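# Set the lone carton squarely on the carton stack

## Task

Pick up the single carton that sits apart from the others and place it on top of a stack of cartons, aligned with the cartons under it, then open the gripper and leave it there.

## Robot and tools

Robot: two 6-joint arms, left_arm and right_arm, each ending in a two-finger parallel gripper. left_arm's base sits at (-0.036, +0.246, 0) m and right_arm's at (+0.016, -0.331, 0) m, both nearly unrotated. Joint ranges in rad, base to hand: waist -2.880..2.880, shoulder 0.000..3.142, elbow 0.000..3.019, wrist pitch -1.693..1.571, wrist yaw -1.571..1.571, wrist roll -2.094..2.094. Elbows cannot go fully straight.

Frame: one scene frame for everything. Origin on the table surface midway between the arms, +z up, +x reaching out across the table, left_arm on the +y side. The arm names are not image sides. On each gripper, the fingers extend along its own +z and close along its own y. end_effector_position is the point between the finger pads, roughly 1 cm short of the fingertips.

The row (used by both motion tools): 16 numbers, always covering both arms even if one is idle. First left_arm: x, y, z, qw, qx, qy, qz, opening; then right_arm in the same order. x, y, z is an absolute target position for that gripper in metres, scene frame; qw..qz is an absolute target orientation quaternion, w first. Opening runs from -1 (closed) to +1 (fully open, 0.094 m). A row is rejected outright if any target lies more than 0.6 m from that arm's last reported position along any axis of its gripper. On every control step the controller caps the commanded pose to within 70 mm and 16 degrees of the measured one, and favours position over orientation when it cannot satisfy both. To hold an orientation, keep resending the same quaternion rather than copying the drifted value from results. To park an arm, resend its full pose from the last result before it stopped, plus the opening it should keep.

execute_actions: argument actions, a list holding nothing or one item, and optional pictures (true/false; images are included by default). Empty list: just reports the state. Item {"rows": [...], "steps": n}: 1 to 15 rows, n up to 15 (default 15), each step 1/30 s; row k is used on step k and the last row repeats. Item {"steps": n} alone: a pause of up to 300 steps counted from the previous result, so your thinking time eats into it. After an action ends, each arm only continues to its last capped pose (at most 70 mm further), so check the result and send the remainder.

move: target is one 16-number row as above (absolute poses); speed in m/s, 0.002 to 0.5, default 0.25, with turning capped at twice that value in rad/s. Both grippers travel straight lines to their targets, finishing together in 0.5 to 10 s (cut off at 10 s). Openings are applied at the start. Paths ignore obstacles and the other arm. Actual motion lags, wanders and may overshoot speed near full reach. Its result adds a "move:" line: the ending (done, off_target, moving, held, fault; if only one arm is named the other finished fine), limits that acted (paced = target was clipped; held = some steps were blocked, after which the arm may jump fast), and each gripper's remaining distance.

wait: seconds, 0 to 10; the robot gets nothing new meanwhile.

zoom_image: camera (cam_high, cam_left_wrist, cam_right_wrist) and region [x0, y0, x1, y1] in that image's pixels, origin top-left, at most 504 by 504. cam_high is a fixed 504x504 view from about (0.47, 0.86, 0.86) m looking down over the table; the wrist cameras are 616x616 fisheye views riding on each hand. Calibration (K, distortion, T_world_to_cam) is supplied and may be off by a couple of degrees and millimetres.

read_manual: returns only licence text; moves nothing. finished_scene: pass the current scene number; it ends and grades the scene irreversibly, so the carton must already be resting stably on the stack, aligned, and released.

Results: a state line per arm with gripper position and quaternion; reported positions can be wrong, more so at long reach, and motions often stop a centimetre or more low. grip_measured is the finger opening on the command scale (Joint positions ends with it in metres); each gripper may read up to about 1 mm off. A "pose unreachable" line means the clearance check altered or stopped that arm's command; HELD marks steps whose row was not sent. A "Hand target" line shows where the controller is currently driving each gripper. Joint torques are raw, offset and noisy. MOTOR HOT appears at 85 C; at 100 C an OVER-TEMPERATURE FAULT drops that arm. FAULT lines mean an arm stopped.

Gripping: command about 0.03 below grip_measured for a firm hold, smaller differences for a gentler one. In this task each pad pushes only about 13 to 25 N, so grasp the carton squarely and move it gently to avoid slipping. Brief disturbances may tug the held carton or nudge loose ones.

Avoid: knocking or placing anything off the table, letting the arms collide or press on each other, fast impacts, targets set deep past a contact (they press harder), and dropping or slamming the carton. Thinking time lets the simulation keep running.

Each tool is called after ">>>" as name([rows], argument=value, ...), one row to a line, values as JSON.

## Session

>>> execute_actions(actions=[])

Scene clock: 0.00 s of 4200.00 s.
left_arm: end_effector_position=(+0.1361, +0.4610, +0.2824) grip_measured=+1.000 end_effector_quat_wxyz=(+0.000, +0.769, -0.638, +0.043) | right_arm: end_effector_position=(+0.5106, -0.6188, +0.2461) grip_measured=+1.000 end_effector_quat_wxyz=(+0.136, +0.294, +0.943, -0.075)
Joint positions: left_arm=[ 0.901  1.059  1.147 -1.665  0.085 -0.805  0.094] | right_arm=[-0.411  1.647  1.588 -1.214  0.093  0.091  0.094]
Joint velocities: left_arm=[ 0.005  0.005  0.002 -0.002 -0.022  0.022  0.   ] | right_arm=[-0.015 -0.005  0.002 -0.002 -0.095 -0.022  0.   ]
Joint torques (N m, as the arm reports them, + toward a larger angle): no reading
Hand target (left_arm): +0.139, +0.465, +0.289; -0.008, +0.768, -0.639, +0.042
Hand target (right_arm): +0.516, -0.622, +0.250; +0.142, +0.294, +0.942, -0.076

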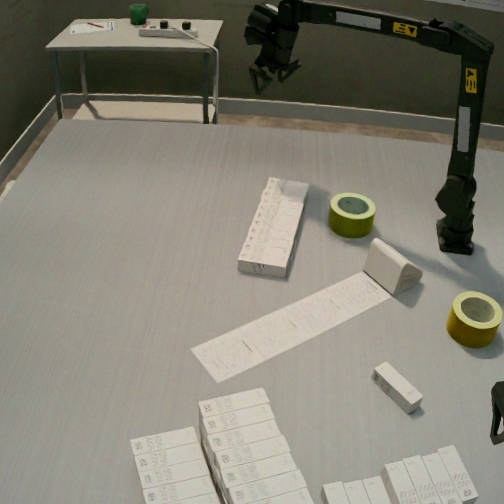

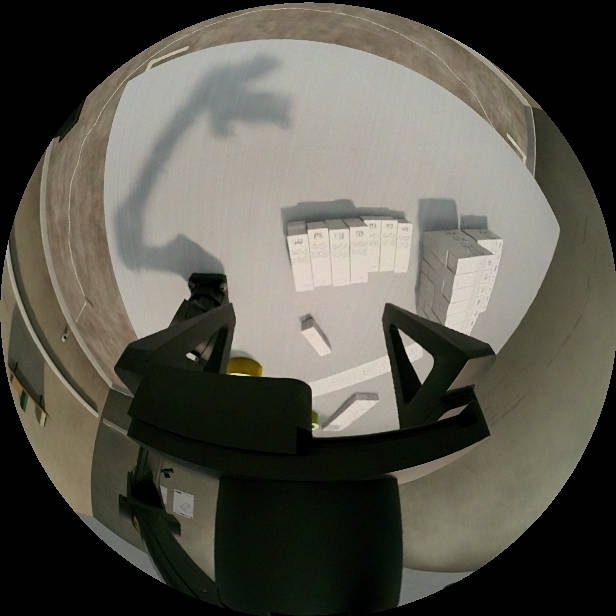

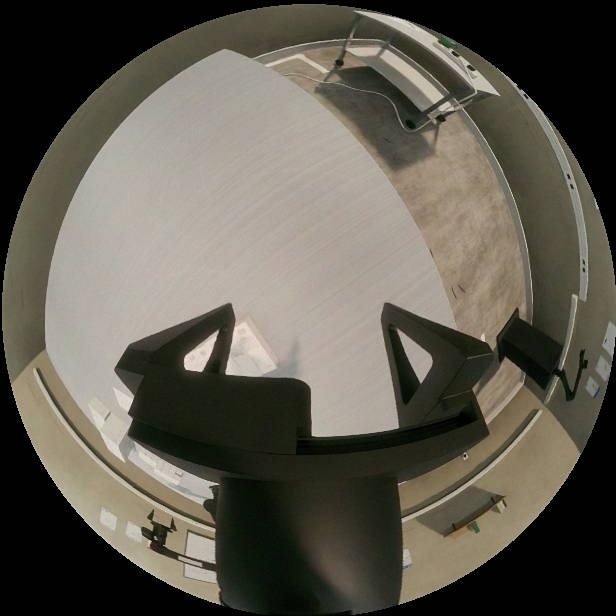

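>>> zoom_image(camera="cam_high", region=[100, 330, 504, 504])

>>> zoom_image(camera="cam_left_wrist", region=[260, 180, 520, 400])

>>> zoom_image(camera="cam_high", region=[180, 160, 504, 400])

Region (100, 330, 504, 504) of cam_high's 504x504 image, scaled by 1.248, with more detail than that image has; it fills the top 217 rows of this view, and the rest is white.

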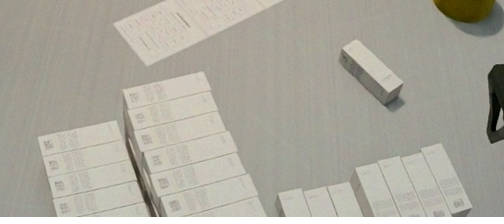

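Region (260, 180, 520, 400) of cam_left_wrist's 616x616 image, scaled by 1.938, with more detail than that image has; it fills the top 426 rows of this view, and the rest is white.

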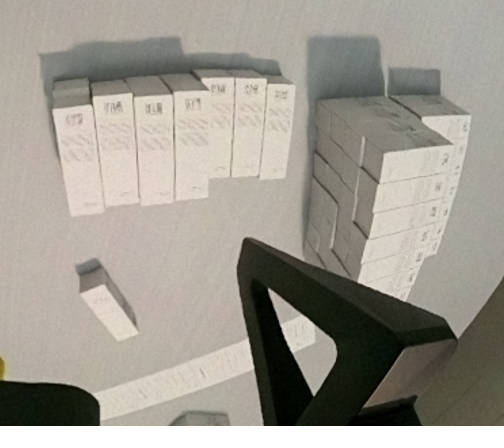

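Region (180, 160, 504, 400) of cam_high's 504x504 image, scaled by 1.556, with more detail than that image has; it fills the top 373 rows of this view, and the rest is white.

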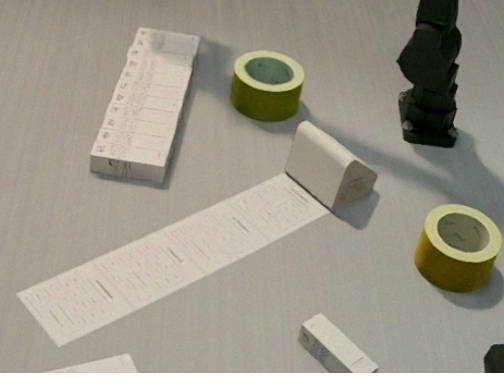

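>>> move(target=[0.19,0.165,0.2,0,0.901,-0.434,0,1,0.5106,-0.6188,0.2461,0.136,0.294,0.943,-0.075,1], speed=0.3)

Scene clock: 19.67 s of 4200.00 s.
left_arm: end_effector_position=(+0.1894, +0.1654, +0.2003) grip_measured=+1.000 end_effector_quat_wxyz=(+0.114, +0.809, -0.576, +0.030) | right_arm: end_effector_position=(+0.5106, -0.6188, +0.2461) grip_measured=+1.000 end_effector_quat_wxyz=(+0.136, +0.294, +0.943, -0.075)
Joint positions: left_arm=[-0.226  0.978  0.87  -1.506  0.232 -2.076  0.094] | right_arm=[-0.411  1.647  1.588 -1.214  0.093  0.091  0.094]
Joint velocities: left_arm=[-0.005 -0.015 -0.002 -0.002 -0.022 -0.007  0.   ] | right_arm=[ 0.005 -0.005 -0.007  0.002  0.11   0.022  0.   ]
Joint torques (N m, as the arm reports them, + toward a larger angle): left_arm=[-0.36 -3.37 11.    0.43  0.27 -0.11] | right_arm=[  0.46 -15.12  10.85   0.88   0.19   0.01]
Hand target (left_arm): +0.191, +0.163, +0.201; +0.115, +0.811, -0.573, +0.030
Hand target (right_arm): +0.511, -0.619, +0.246; +0.136, +0.294, +0.943, -0.075
Off the commanded pose (left_arm): 0.001 m, 24 deg; orientation clipped at the last step of the last action.
Off the commanded pose (right_arm): 0.000 m, 0 deg.
joint sent to its limit (left arm) — the command would take joint 6 (wrist roll) past its lower limit, so that joint was sent only as far as its limit.
After step 90, 15.10 s passed at rest.
move: off_target (left_arm); limits=paced
camera_calibration (this result's frames):
cam_left_wrist: T_world_to_cam=[[0.942435, 0.297958, -0.151777, -0.191347], [0.312766, -0.624893, 0.715322, -0.0953062], [0.118292, -0.721616, -0.682113, 0.354882], [0, 0, 0, 1]] pos_world=[0.168161, 0.253546, 0.281202]

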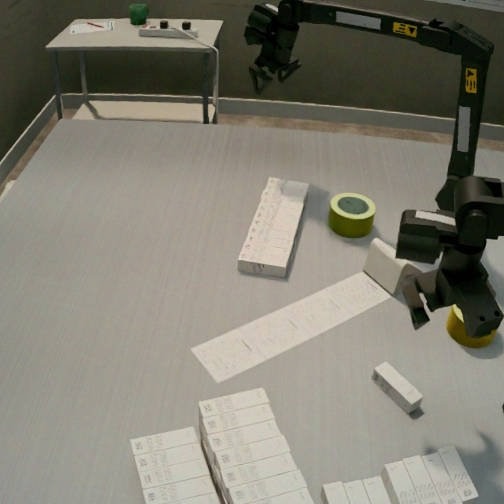

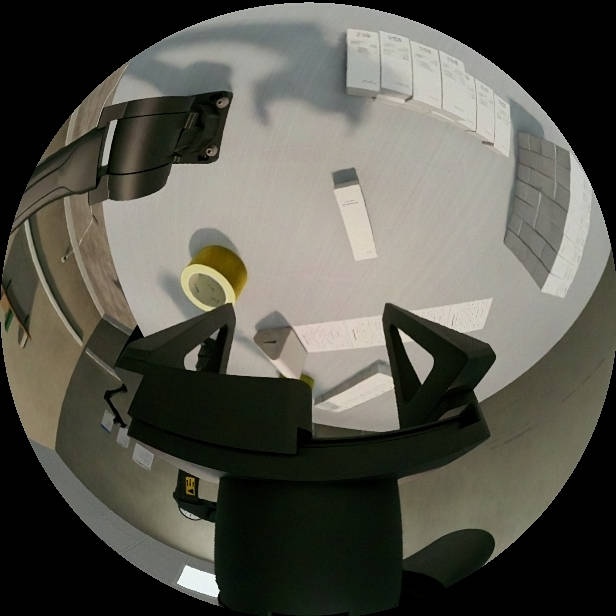

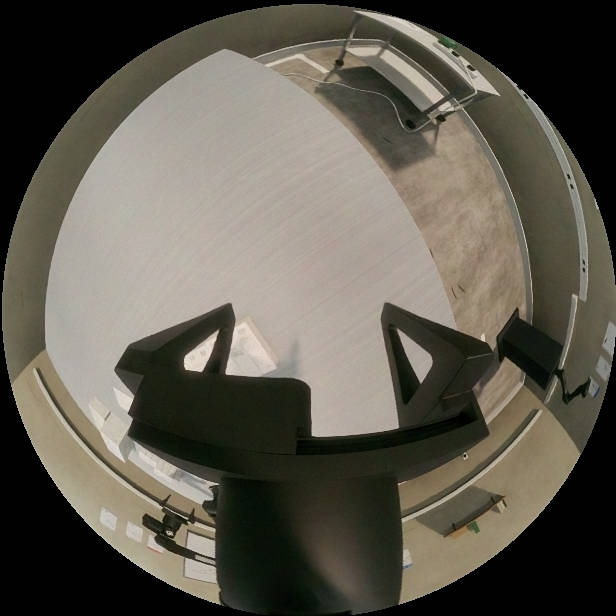

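>>> move(target=[0.19,0.2,0.24,0,0.966,0.259,0,1,0.5106,-0.6188,0.2461,0.136,0.294,0.943,-0.075,1], speed=0.5)

>>> move(target=[0.19,0.2,0.24,0,0.434,0.901,0,1,0.5106,-0.6188,0.2461,0.136,0.294,0.943,-0.075,1], speed=0.5)

Scene clock: 25.67 s of 4200.00 s.
left_arm: end_effector_position=(+0.1948, +0.2014, +0.2412) grip_measured=+1.000 end_effector_quat_wxyz=(+0.373, +0.873, -0.260, +0.175) | right_arm: end_effector_position=(+0.5106, -0.6188, +0.2461) grip_measured=+1.000 end_effector_quat_wxyz=(+0.136, +0.294, +0.943, -0.075)
Joint positions: left_arm=[ 0.325  0.98   0.832 -1.671  0.821 -2.079  0.094] | right_arm=[-0.411  1.647  1.588 -1.214  0.093  0.091  0.094]
Joint velocities: left_arm=[ 0.005 -0.015 -0.007 -0.022  0.037 -0.007  0.   ] | right_arm=[-0.015 -0.015  0.002  0.012 -0.007 -0.022  0.   ]
Joint torques (N m, as the arm reports them, + toward a larger angle): left_arm=[ 1.03 -3.82  9.33 -0.59  0.56 -0.16] | right_arm=[  0.53 -15.18  10.82   0.89   0.18   0.  ]
Hand target (left_arm): +0.190, +0.203, +0.241; +0.378, +0.877, -0.244, +0.171
Hand target (right_arm): +0.511, -0.619, +0.246; +0.136, +0.294, +0.943, -0.075
Off the commanded pose (left_arm): 0.005 m, 78 deg; orientation clipped at the last step of the last action.
Off the commanded pose (right_arm): 0.000 m, 0 deg.
joint sent to its limit (left arm) — the command would take joint 4 (wrist pitch) past its lower limit and joint 6 (wrist roll) past its lower limit, so those joints were sent only as far as their limits.
After step 90, 0.13 s passed at rest.
move: off_target (left_arm); limits=paced
camera_calibration (this result's frames):
cam_left_wrist: T_world_to_cam=[[0.595938, 0.578677, -0.556768, -0.0922899], [0.582167, 0.16623, 0.795895, -0.335008], [0.553118, -0.798436, -0.237824, 0.231691], [0, 0, 0, 1]] pos_world=[0.121878, 0.294085, 0.270349]

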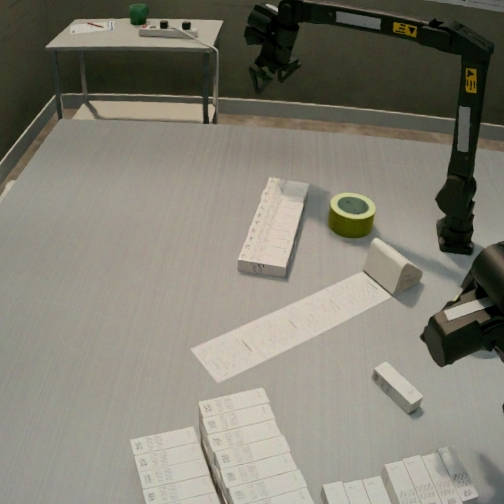

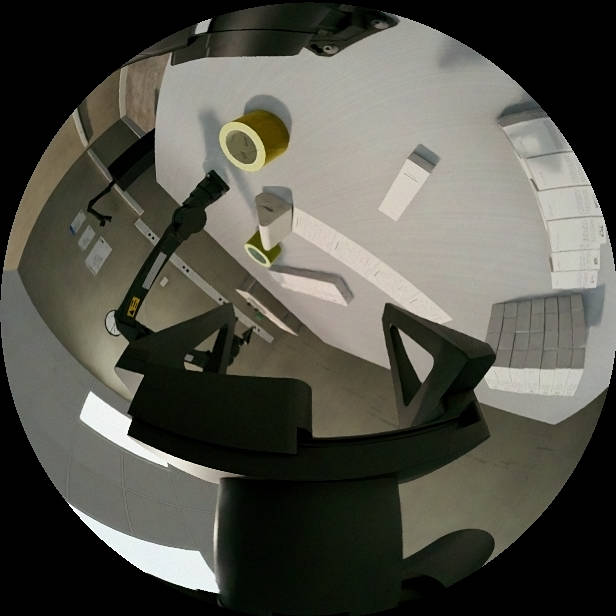

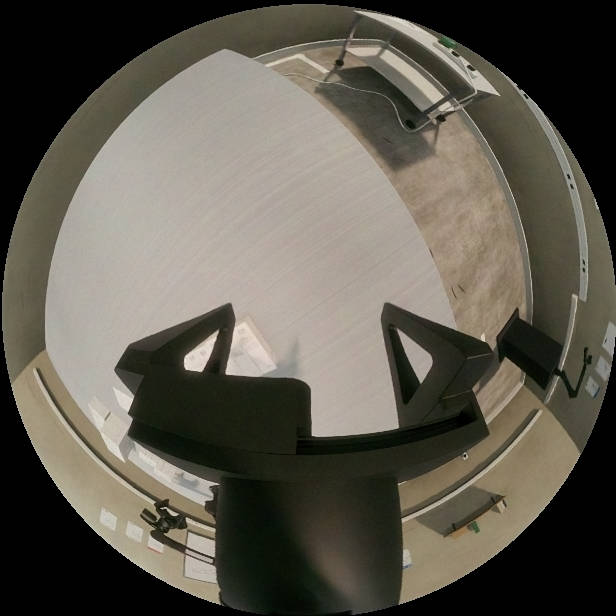

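Scene clock: 28.93 s of 4200.00 s.
left_arm: end_effector_position=(+0.1912, +0.2002, +0.2404) grip_measured=+1.000 end_effector_quat_wxyz=(+0.599, +0.704, +0.055, +0.377) | right_arm: end_effector_position=(+0.5106, -0.6188, +0.2461) grip_measured=+1.000 end_effector_quat_wxyz=(+0.136, +0.294, +0.943, -0.075)
Joint positions: left_arm=[ 0.589  0.947  0.469 -1.671  1.573 -2.08   0.094] | right_arm=[-0.411  1.647  1.588 -1.214  0.093  0.091  0.094]
Joint velocities: left_arm=[-0.015 -0.005 -0.017 -0.007  0.037 -0.051  0.   ] | right_arm=[ 0.005  0.005 -0.017  0.002 -0.168 -0.022  0.   ]
Joint torques (N m, as the arm reports them, + toward a larger angle): left_arm=[ 1.4  -2.58  8.1  -0.9   0.71 -0.19] | right_arm=[  0.41 -15.31  10.87   0.9    0.16  -0.01]
Hand target (left_arm): +0.189, +0.202, +0.240; +0.601, +0.702, +0.070, +0.375
Hand target (right_arm): +0.511, -0.619, +0.246; +0.136, +0.294, +0.943, -0.075
Off the commanded pose (left_arm): 0.001 m, 138 deg; orientation clipped at the last step of the last action.
Off the commanded pose (right_arm): 0.000 m, 0 deg.
joint sent to its limit (left arm) — the command would take joint 4 (wrist pitch) past its lower limit, joint 5 (wrist yaw) past its upper limit and joint 6 (wrist roll) past its lower limit, so those joints were sent only as far as their limits.
move: off_target (left_arm); limits=paced
camera_calibration (this result's frames):
cam_left_wrist: T_world_to_cam=[[0.386321, 0.279036, -0.879145, 0.0876719], [0.22415, 0.896167, 0.382937, -0.310472], [0.894714, -0.344997, 0.283662, -0.0488868], [0, 0, 0, 1]] pos_world=[0.0794627, 0.236906, 0.209835]

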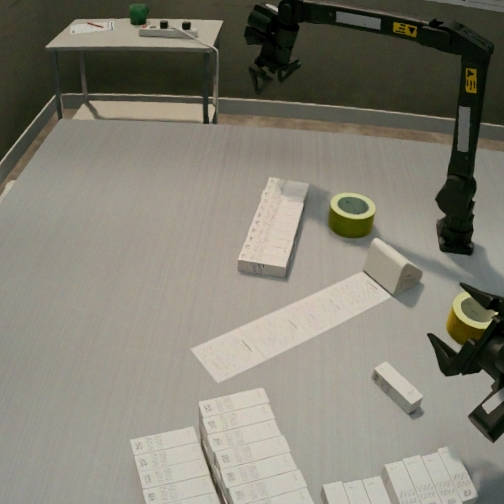

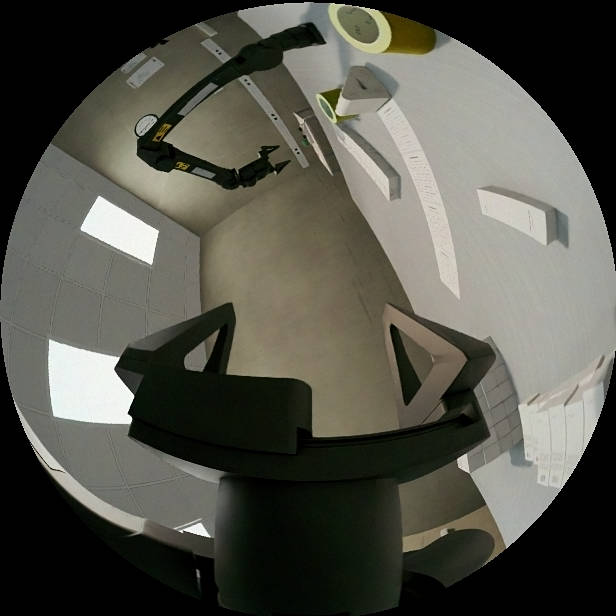

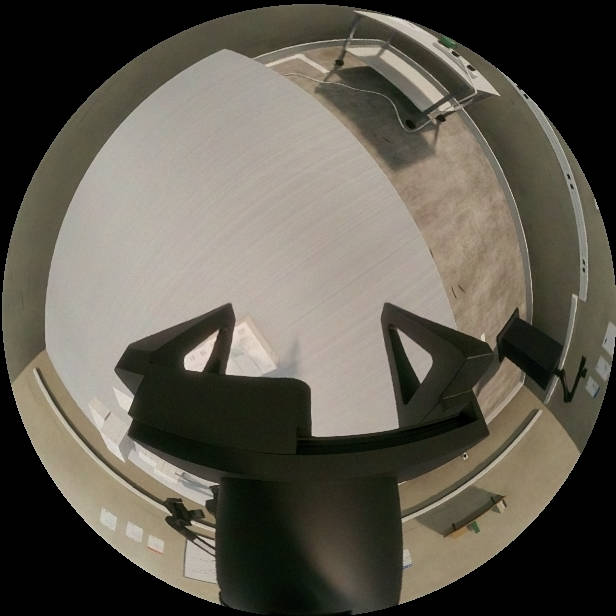

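>>> move(target=[0.25,0.25,0.2,0,0.6,-0.8,0,1,0.5106,-0.6188,0.2461,0.136,0.294,0.943,-0.075,1], speed=0.3)

Scene clock: 38.70 s of 4200.00 s.
left_arm: end_effector_position=(+0.2402, +0.2510, +0.1883) grip_measured=+1.000 end_effector_quat_wxyz=(-0.020, -0.609, +0.793, +0.015) | right_arm: end_effector_position=(+0.5106, -0.6188, +0.2461) grip_measured=+1.000 end_effector_quat_wxyz=(+0.136, +0.294, +0.943, -0.075)
Joint positions: left_arm=[-0.031  1.104  0.931 -1.448 -0.001 -1.291  0.094] | right_arm=[-0.411  1.647  1.588 -1.214  0.093  0.091  0.094]
Joint velocities: left_arm=[-0.005 -0.015 -0.002  0.007  0.007  0.066  0.   ] | right_arm=[-0.005 -0.005  0.007 -0.007 -0.022 -0.066  0.   ]
Joint torques (N m, as the arm reports them, + toward a larger angle): left_arm=[-0.77 -6.39 12.4   0.85 -0.07  0.17] | right_arm=[  0.37 -15.36  10.84   0.92   0.17   0.01]
Hand target (left_arm): +0.250, +0.248, +0.197; -0.002, -0.598, +0.802, +0.004
Hand target (right_arm): +0.511, -0.619, +0.246; +0.136, +0.294, +0.943, -0.075
Off the commanded pose (left_arm): 0.015 m, 3 deg.
Off the commanded pose (right_arm): 0.000 m, 0 deg.
After step 90, 2.40 s passed at rest.
move: off_target (left_arm)
camera_calibration (this result's frames):
cam_left_wrist: T_world_to_cam=[[0.961153, -0.27098, -0.0524771, -0.146905], [-0.187921, -0.781707, 0.59466, 0.133233], [-0.202163, -0.561698, -0.802263, 0.461878], [0, 0, 0, 1]] pos_world=[0.25961, 0.323777, 0.28361]

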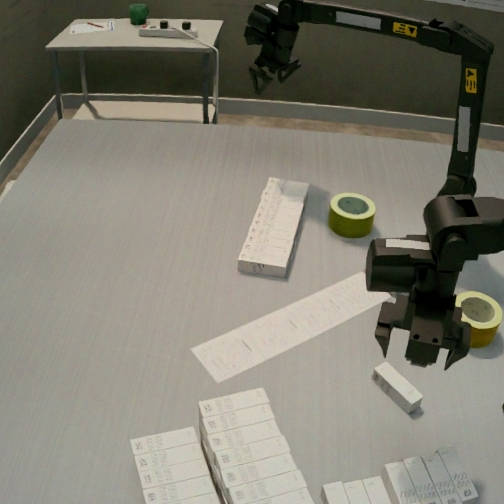

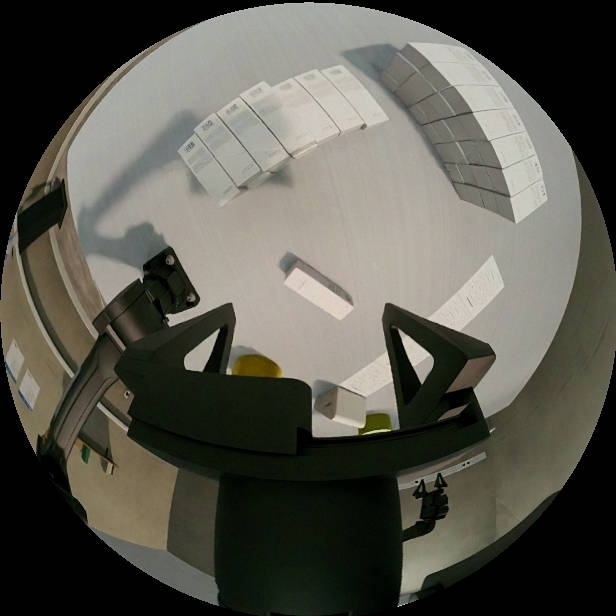

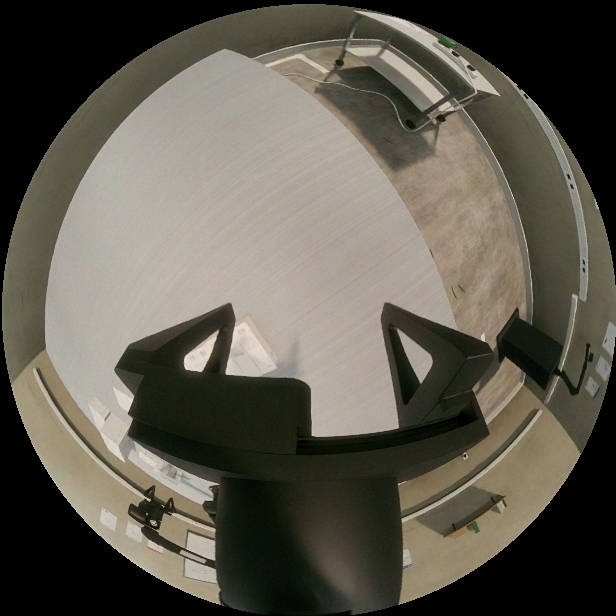

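>>> zoom_image(camera="cam_left_wrist", region=[160, 20, 570, 260])

>>> move(target=[0.21,0.19,0.17,0,-0.434,-0.901,0,1,0.5106,-0.6188,0.2461,0.136,0.294,0.943,-0.075,1], speed=0.4)

Region (160, 20, 570, 260) of cam_left_wrist's 616x616 image, scaled by 1.229, with more detail than that image has; it fills the top 295 rows of this view, and the rest is white.

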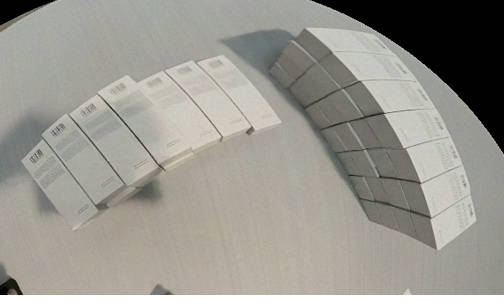

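Scene clock: 44.07 s of 4200.00 s.
left_arm: end_effector_position=(+0.2100, +0.1933, +0.1720) grip_measured=+1.000 end_effector_quat_wxyz=(-0.009, +0.421, +0.907, +0.001) | right_arm: end_effector_position=(+0.5106, -0.6188, +0.2461) grip_measured=+1.000 end_effector_quat_wxyz=(+0.136, +0.294, +0.943, -0.075)
Joint positions: left_arm=[-0.264  1.016  0.831 -1.402 -0.006  0.654  0.094] | right_arm=[-0.411  1.647  1.588 -1.214  0.093  0.091  0.094]
Joint velocities: left_arm=[-0.005  0.015 -0.002 -0.037 -0.051 -0.037  0.   ] | right_arm=[ 0.015 -0.005  0.007 -0.002  0.007  0.007  0.   ]
Joint torques (N m, as the arm reports them, + toward a larger angle): left_arm=[-0.81 -5.32  9.93  0.98  0.25  0.16] | right_arm=[  0.53 -15.15  10.85   0.87   0.19   0.  ]
Hand target (left_arm): +0.210, +0.190, +0.171; -0.001, +0.434, +0.901, +0.001
Hand target (right_arm): +0.511, -0.619, +0.246; +0.136, +0.294, +0.943, -0.075
Off the commanded pose (left_arm): 0.004 m, 2 deg.
Off the commanded pose (right_arm): 0.000 m, 0 deg.
move: done
camera_calibration (this result's frames):
cam_left_wrist: T_world_to_cam=[[-0.772197, -0.635383, 0.000340439, 0.290953], [-0.50912, 0.619066, 0.597958, -0.111708], [-0.380143, 0.461568, -0.801527, 0.249782], [0, 0, 0, 1]] pos_world=[0.262753, 0.138729, 0.266905]

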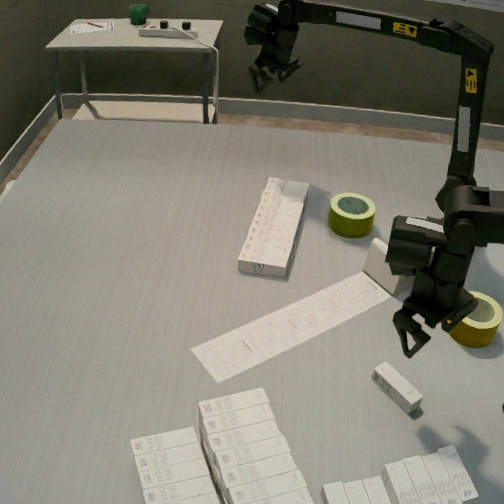

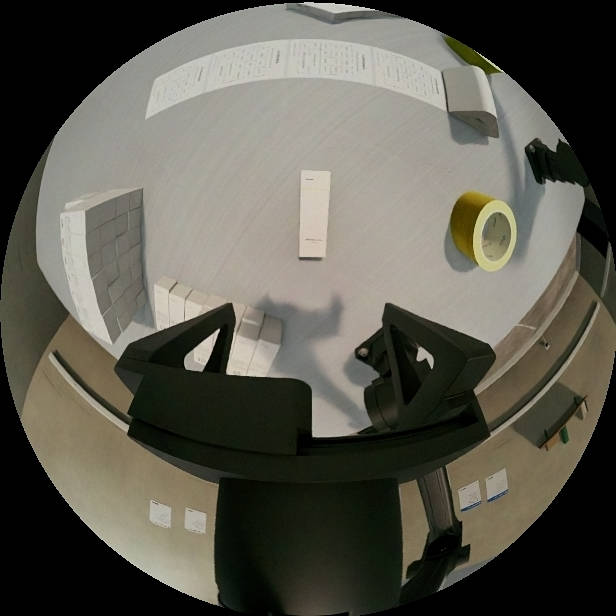

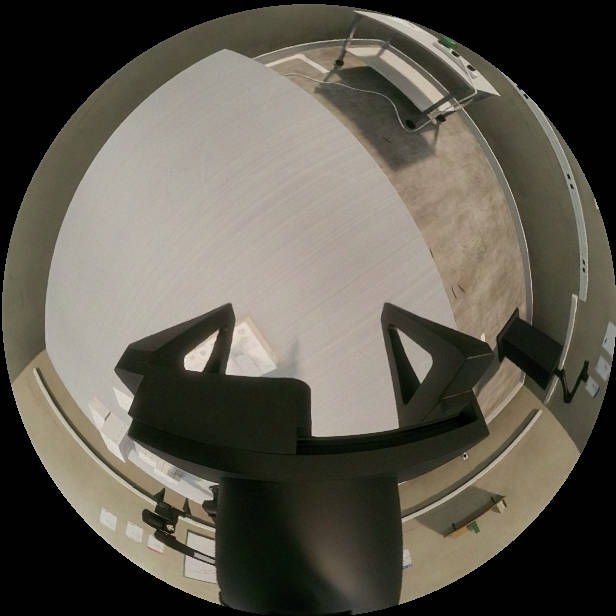

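>>> move(target=[0.223,0.173,0.08,0,0.434,0.901,0,1,0.5106,-0.6188,0.2461,0.136,0.294,0.943,-0.075,1], speed=0.2)

Scene clock: 51.03 s of 4200.00 s.
left_arm: end_effector_position=(+0.2196, +0.1783, +0.0818) grip_measured=+1.000 end_effector_quat_wxyz=(-0.005, +0.434, +0.901, +0.001) | right_arm: end_effector_position=(+0.5106, -0.6188, +0.2461) grip_measured=+1.000 end_effector_quat_wxyz=(+0.136, +0.294, +0.943, -0.075)
Joint positions: left_arm=[-0.31   1.146  0.667 -1.102 -0.003  0.637  0.094] | right_arm=[-0.411  1.647  1.588 -1.214  0.093  0.091  0.094]
Joint velocities: left_arm=[ 0.005 -0.005  0.007  0.002 -0.037 -0.037  0.   ] | right_arm=[-0.015 -0.005  0.002  0.012 -0.007  0.007  0.   ]
Joint torques (N m, as the arm reports them, + toward a larger angle): left_arm=[-0.92 -5.44  9.6   0.84  0.24 -0.1 ] | right_arm=[  0.27 -15.34  10.77   0.91   0.18   0.02]
Hand target (left_arm): +0.221, +0.173, +0.080; -0.000, +0.434, +0.901, +0.000
Hand target (right_arm): +0.511, -0.619, +0.246; +0.136, +0.294, +0.943, -0.075
Off the commanded pose (left_arm): 0.007 m, 1 deg.
Off the commanded pose (right_arm): 0.000 m, 0 deg.
After step 90, 3.07 s passed at rest.
move: done
camera_calibration (this result's frames):
cam_left_wrist: T_world_to_cam=[[-0.789794, -0.613371, -0.00136841, 0.288922], [-0.494996, 0.63605, 0.591963, -0.0493232], [-0.362222, 0.468206, -0.805964, 0.183323], [0, 0, 0, 1]] pos_world=[0.270178, 0.122756, 0.177344]

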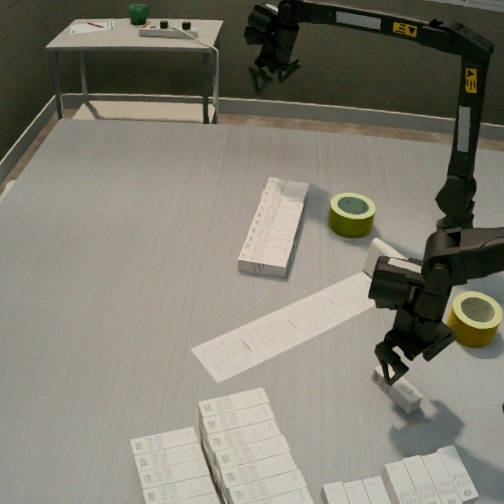

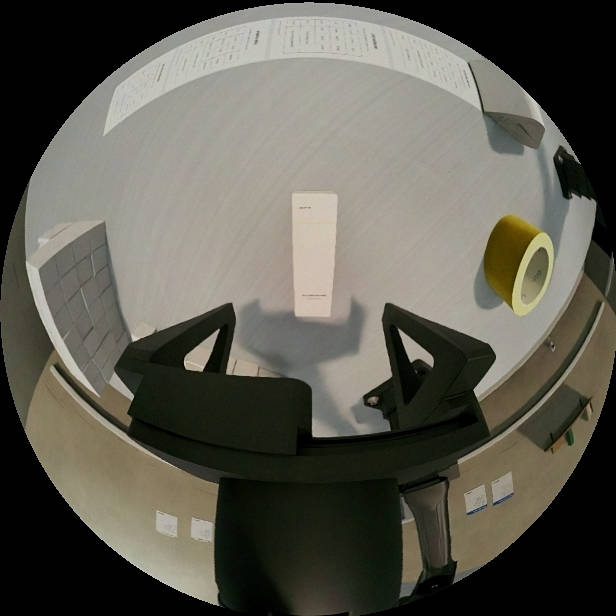

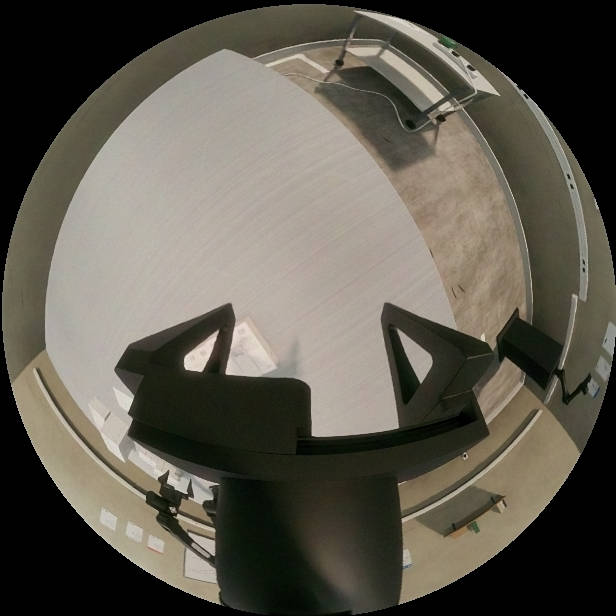

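>>> move(target=[0.228,0.168,0.02,0,0.434,0.901,0,1,0.5106,-0.6188,0.2461,0.136,0.294,0.943,-0.075,1], speed=0.1)

Scene clock: 56.13 s of 4200.00 s.
left_arm: end_effector_position=(+0.2281, +0.1730, +0.0246) grip_measured=+1.000 end_effector_quat_wxyz=(-0.000, +0.433, +0.901, +0.001) | right_arm: end_effector_position=(+0.5106, -0.6188, +0.2461) grip_measured=+1.000 end_effector_quat_wxyz=(+0.136, +0.294, +0.943, -0.075)
Joint positions: left_arm=[-0.32   1.281  0.593 -0.883 -0.003  0.624  0.094] | right_arm=[-0.411  1.647  1.588 -1.214  0.093  0.091  0.094]
Joint velocities: left_arm=[ 0.005 -0.005 -0.007 -0.002 -0.007 -0.007  0.   ] | right_arm=[ 0.005 -0.005 -0.002  0.002  0.022 -0.022  0.   ]
Joint torques (N m, as the arm reports them, + toward a larger angle): left_arm=[-0.97 -5.84  8.06  1.07  0.23 -0.12] | right_arm=[  0.47 -15.23  10.85   0.88   0.18   0.  ]
Hand target (left_arm): +0.227, +0.169, +0.020; -0.000, +0.434, +0.901, +0.000
Hand target (right_arm): +0.511, -0.619, +0.246; +0.136, +0.294, +0.943, -0.075
Off the commanded pose (left_arm): 0.007 m, 0 deg.
Off the commanded pose (right_arm): 0.000 m, 0 deg.
After step 90, 1.10 s passed at rest.
move: done
camera_calibration (this result's frames):
cam_left_wrist: T_world_to_cam=[[-0.78858, -0.614888, -0.00738539, 0.292466], [-0.501873, 0.636608, 0.585537, -0.0061882], [-0.355338, 0.465449, -0.810612, 0.141765], [0, 0, 0, 1]] pos_world=[0.277902, 0.117789, 0.1207]

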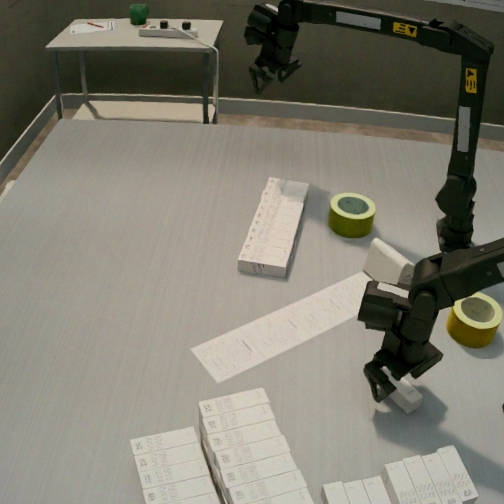

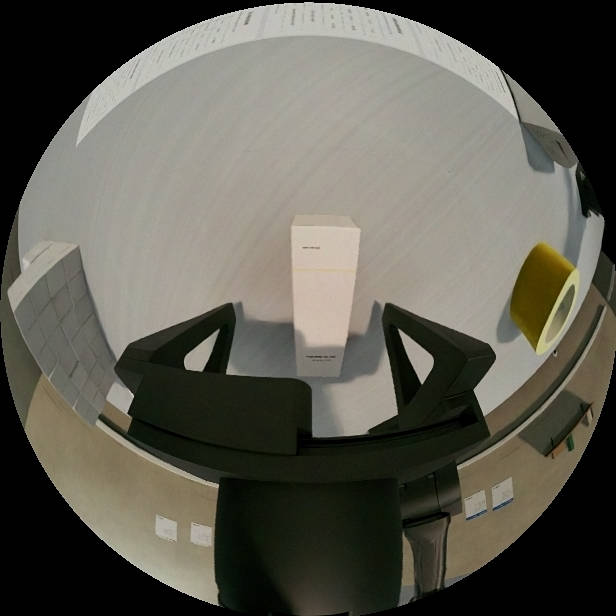

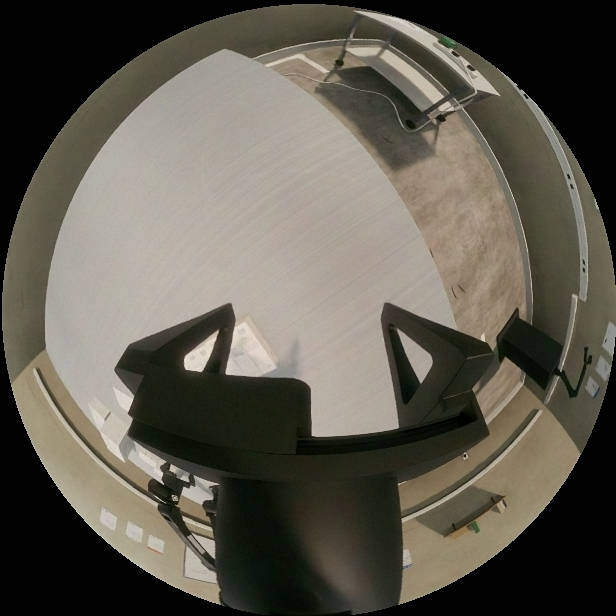

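>>> move(target=[0.223,0.164,0.015,0,0.434,0.901,0,1,0.5106,-0.6188,0.2461,0.136,0.294,0.943,-0.075,1], speed=0.1)

>>> move(target=[0.223,0.164,0.015,0,0.434,0.901,0,-0.4,0.5106,-0.6188,0.2461,0.136,0.294,0.943,-0.075,1])

Scene clock: 60.13 s of 4200.00 s.
left_arm: end_effector_position=(+0.2253, +0.1680, +0.0212) grip_measured=+1.000 end_effector_quat_wxyz=(+0.003, +0.434, +0.901, +0.002) | right_arm: end_effector_position=(+0.5106, -0.6188, +0.2461) grip_measured=+1.000 end_effector_quat_wxyz=(+0.136, +0.294, +0.943, -0.075)
Joint positions: left_arm=[-0.341  1.281  0.582 -0.865 -0.003  0.606  0.094] | right_arm=[-0.411  1.647  1.588 -1.214  0.093  0.091  0.094]
Joint velocities: left_arm=[-0.015 -0.005 -0.007 -0.002 -0.007 -0.051  0.   ] | right_arm=[-0.015 -0.015  0.002  0.007  0.022  0.007  0.   ]
Joint torques (N m, as the arm reports them, + toward a larger angle): left_arm=[-1.06 -5.25  7.97  0.98  0.22 -0.09] | right_arm=[  0.66 -15.37  10.88   0.93   0.17   0.  ]
Hand target (left_arm): +0.223, +0.164, +0.015; -0.000, +0.434, +0.901, +0.000
Hand target (right_arm): +0.511, -0.619, +0.246; +0.136, +0.294, +0.943, -0.075
Off the commanded pose (left_arm): 0.008 m, 0 deg.
Off the commanded pose (right_arm): 0.000 m, 0 deg.
After step 90, 0.30 s passed at rest.
move: done
camera_calibration (this result's frames):
cam_left_wrist: T_world_to_cam=[[-0.789932, -0.613097, -0.0109517, 0.287289], [-0.503853, 0.638792, 0.581444, -0.00229951], [-0.349485, 0.464819, -0.813513, 0.139208], [0, 0, 0, 1]] pos_world=[0.274431, 0.112898, 0.117731]

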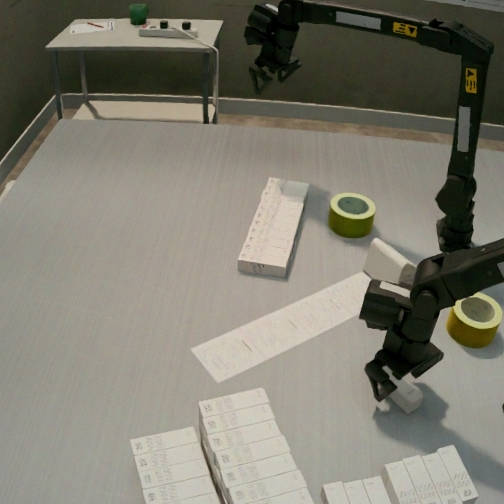

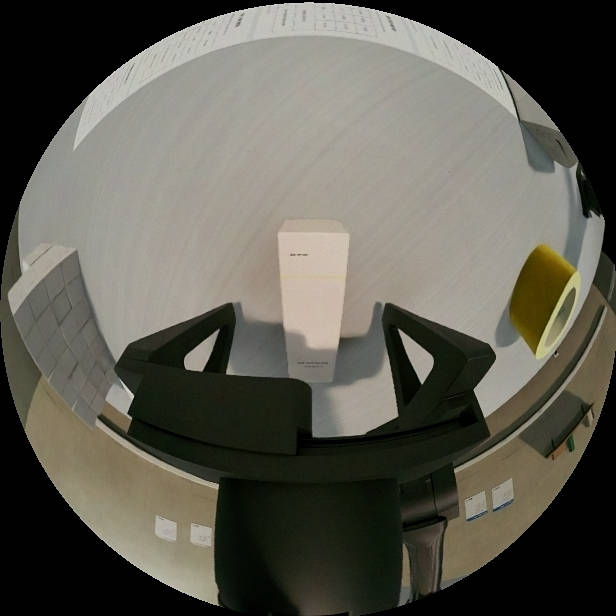

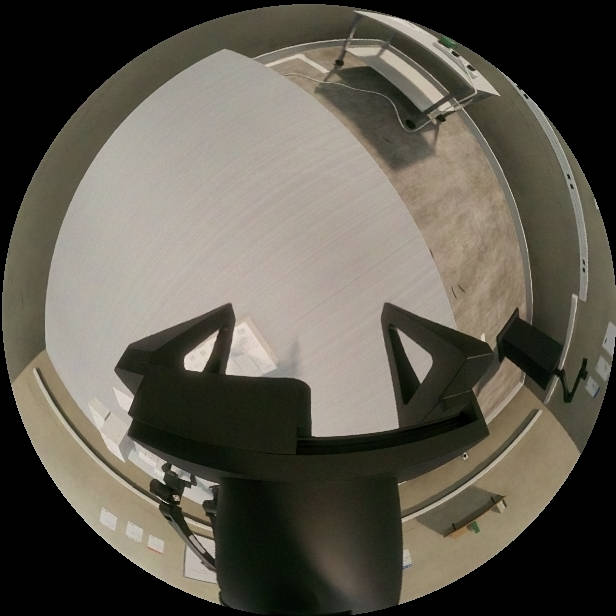

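Scene clock: 60.83 s of 4200.00 s.
left_arm: end_effector_position=(+0.2253, +0.1680, +0.0212) grip_measured=-0.345 end_effector_quat_wxyz=(+0.003, +0.433, +0.901, +0.002) | right_arm: end_effector_position=(+0.5106, -0.6188, +0.2461) grip_measured=+1.000 end_effector_quat_wxyz=(+0.136, +0.294, +0.943, -0.075)
Joint positions: left_arm=[-0.341  1.281  0.582 -0.865 -0.003  0.605  0.031] | right_arm=[-0.411  1.647  1.588 -1.214  0.093  0.091  0.094]
Joint velocities: left_arm=[-0.005 -0.005 -0.002 -0.002 -0.037 -0.066 -0.   ] | right_arm=[-0.005  0.005 -0.012 -0.017 -0.007 -0.051  0.   ]
Joint torques (N m, as the arm reports them, + toward a larger angle): left_arm=[-0.95 -5.35  7.92  1.01  0.22 -0.11] | right_arm=[  0.4  -15.17  10.84   0.89   0.18   0.  ]
Hand target (left_arm): +0.223, +0.164, +0.015; -0.000, +0.434, +0.901, +0.000
Hand target (right_arm): +0.511, -0.619, +0.246; +0.136, +0.294, +0.943, -0.075
Off the commanded pose (left_arm): 0.008 m, 0 deg.
Off the commanded pose (right_arm): 0.000 m, 0 deg.
move: done
camera_calibration (this result's frames):
cam_left_wrist: T_world_to_cam=[[-0.788761, -0.614603, -0.0109449, 0.287278], [-0.505072, 0.637838, 0.581434, -0.00186438], [-0.35037, 0.46414, -0.81352, 0.139521], [0, 0, 0, 1]] pos_world=[0.274536, 0.112994, 0.117731]

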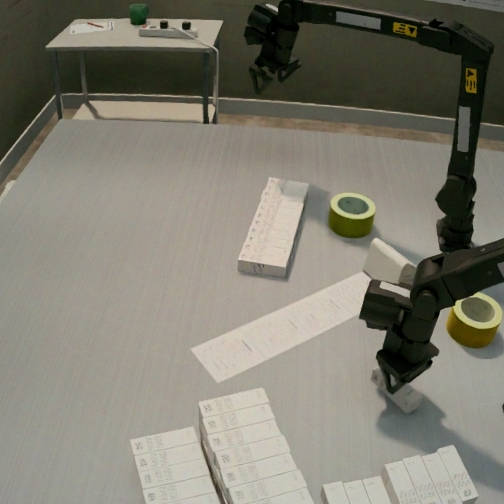

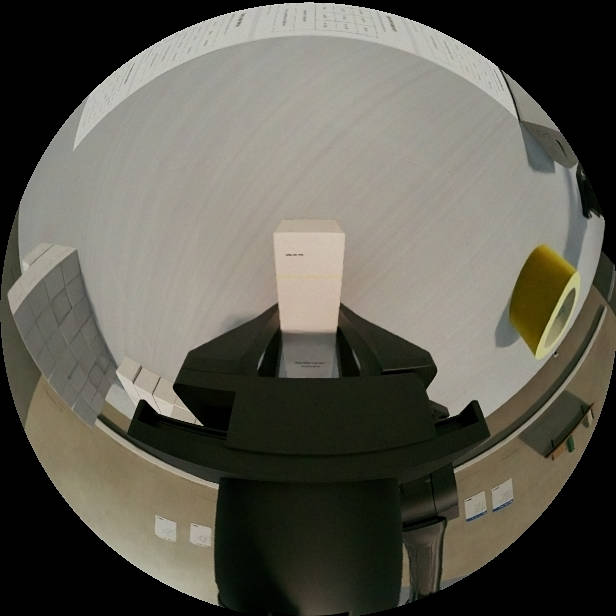

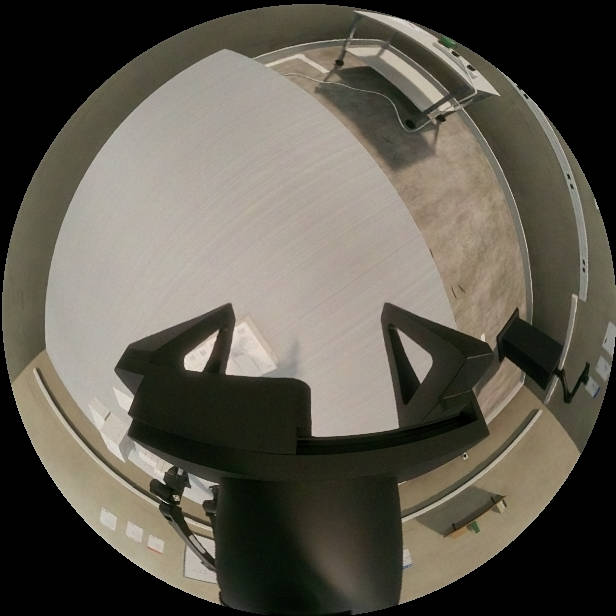

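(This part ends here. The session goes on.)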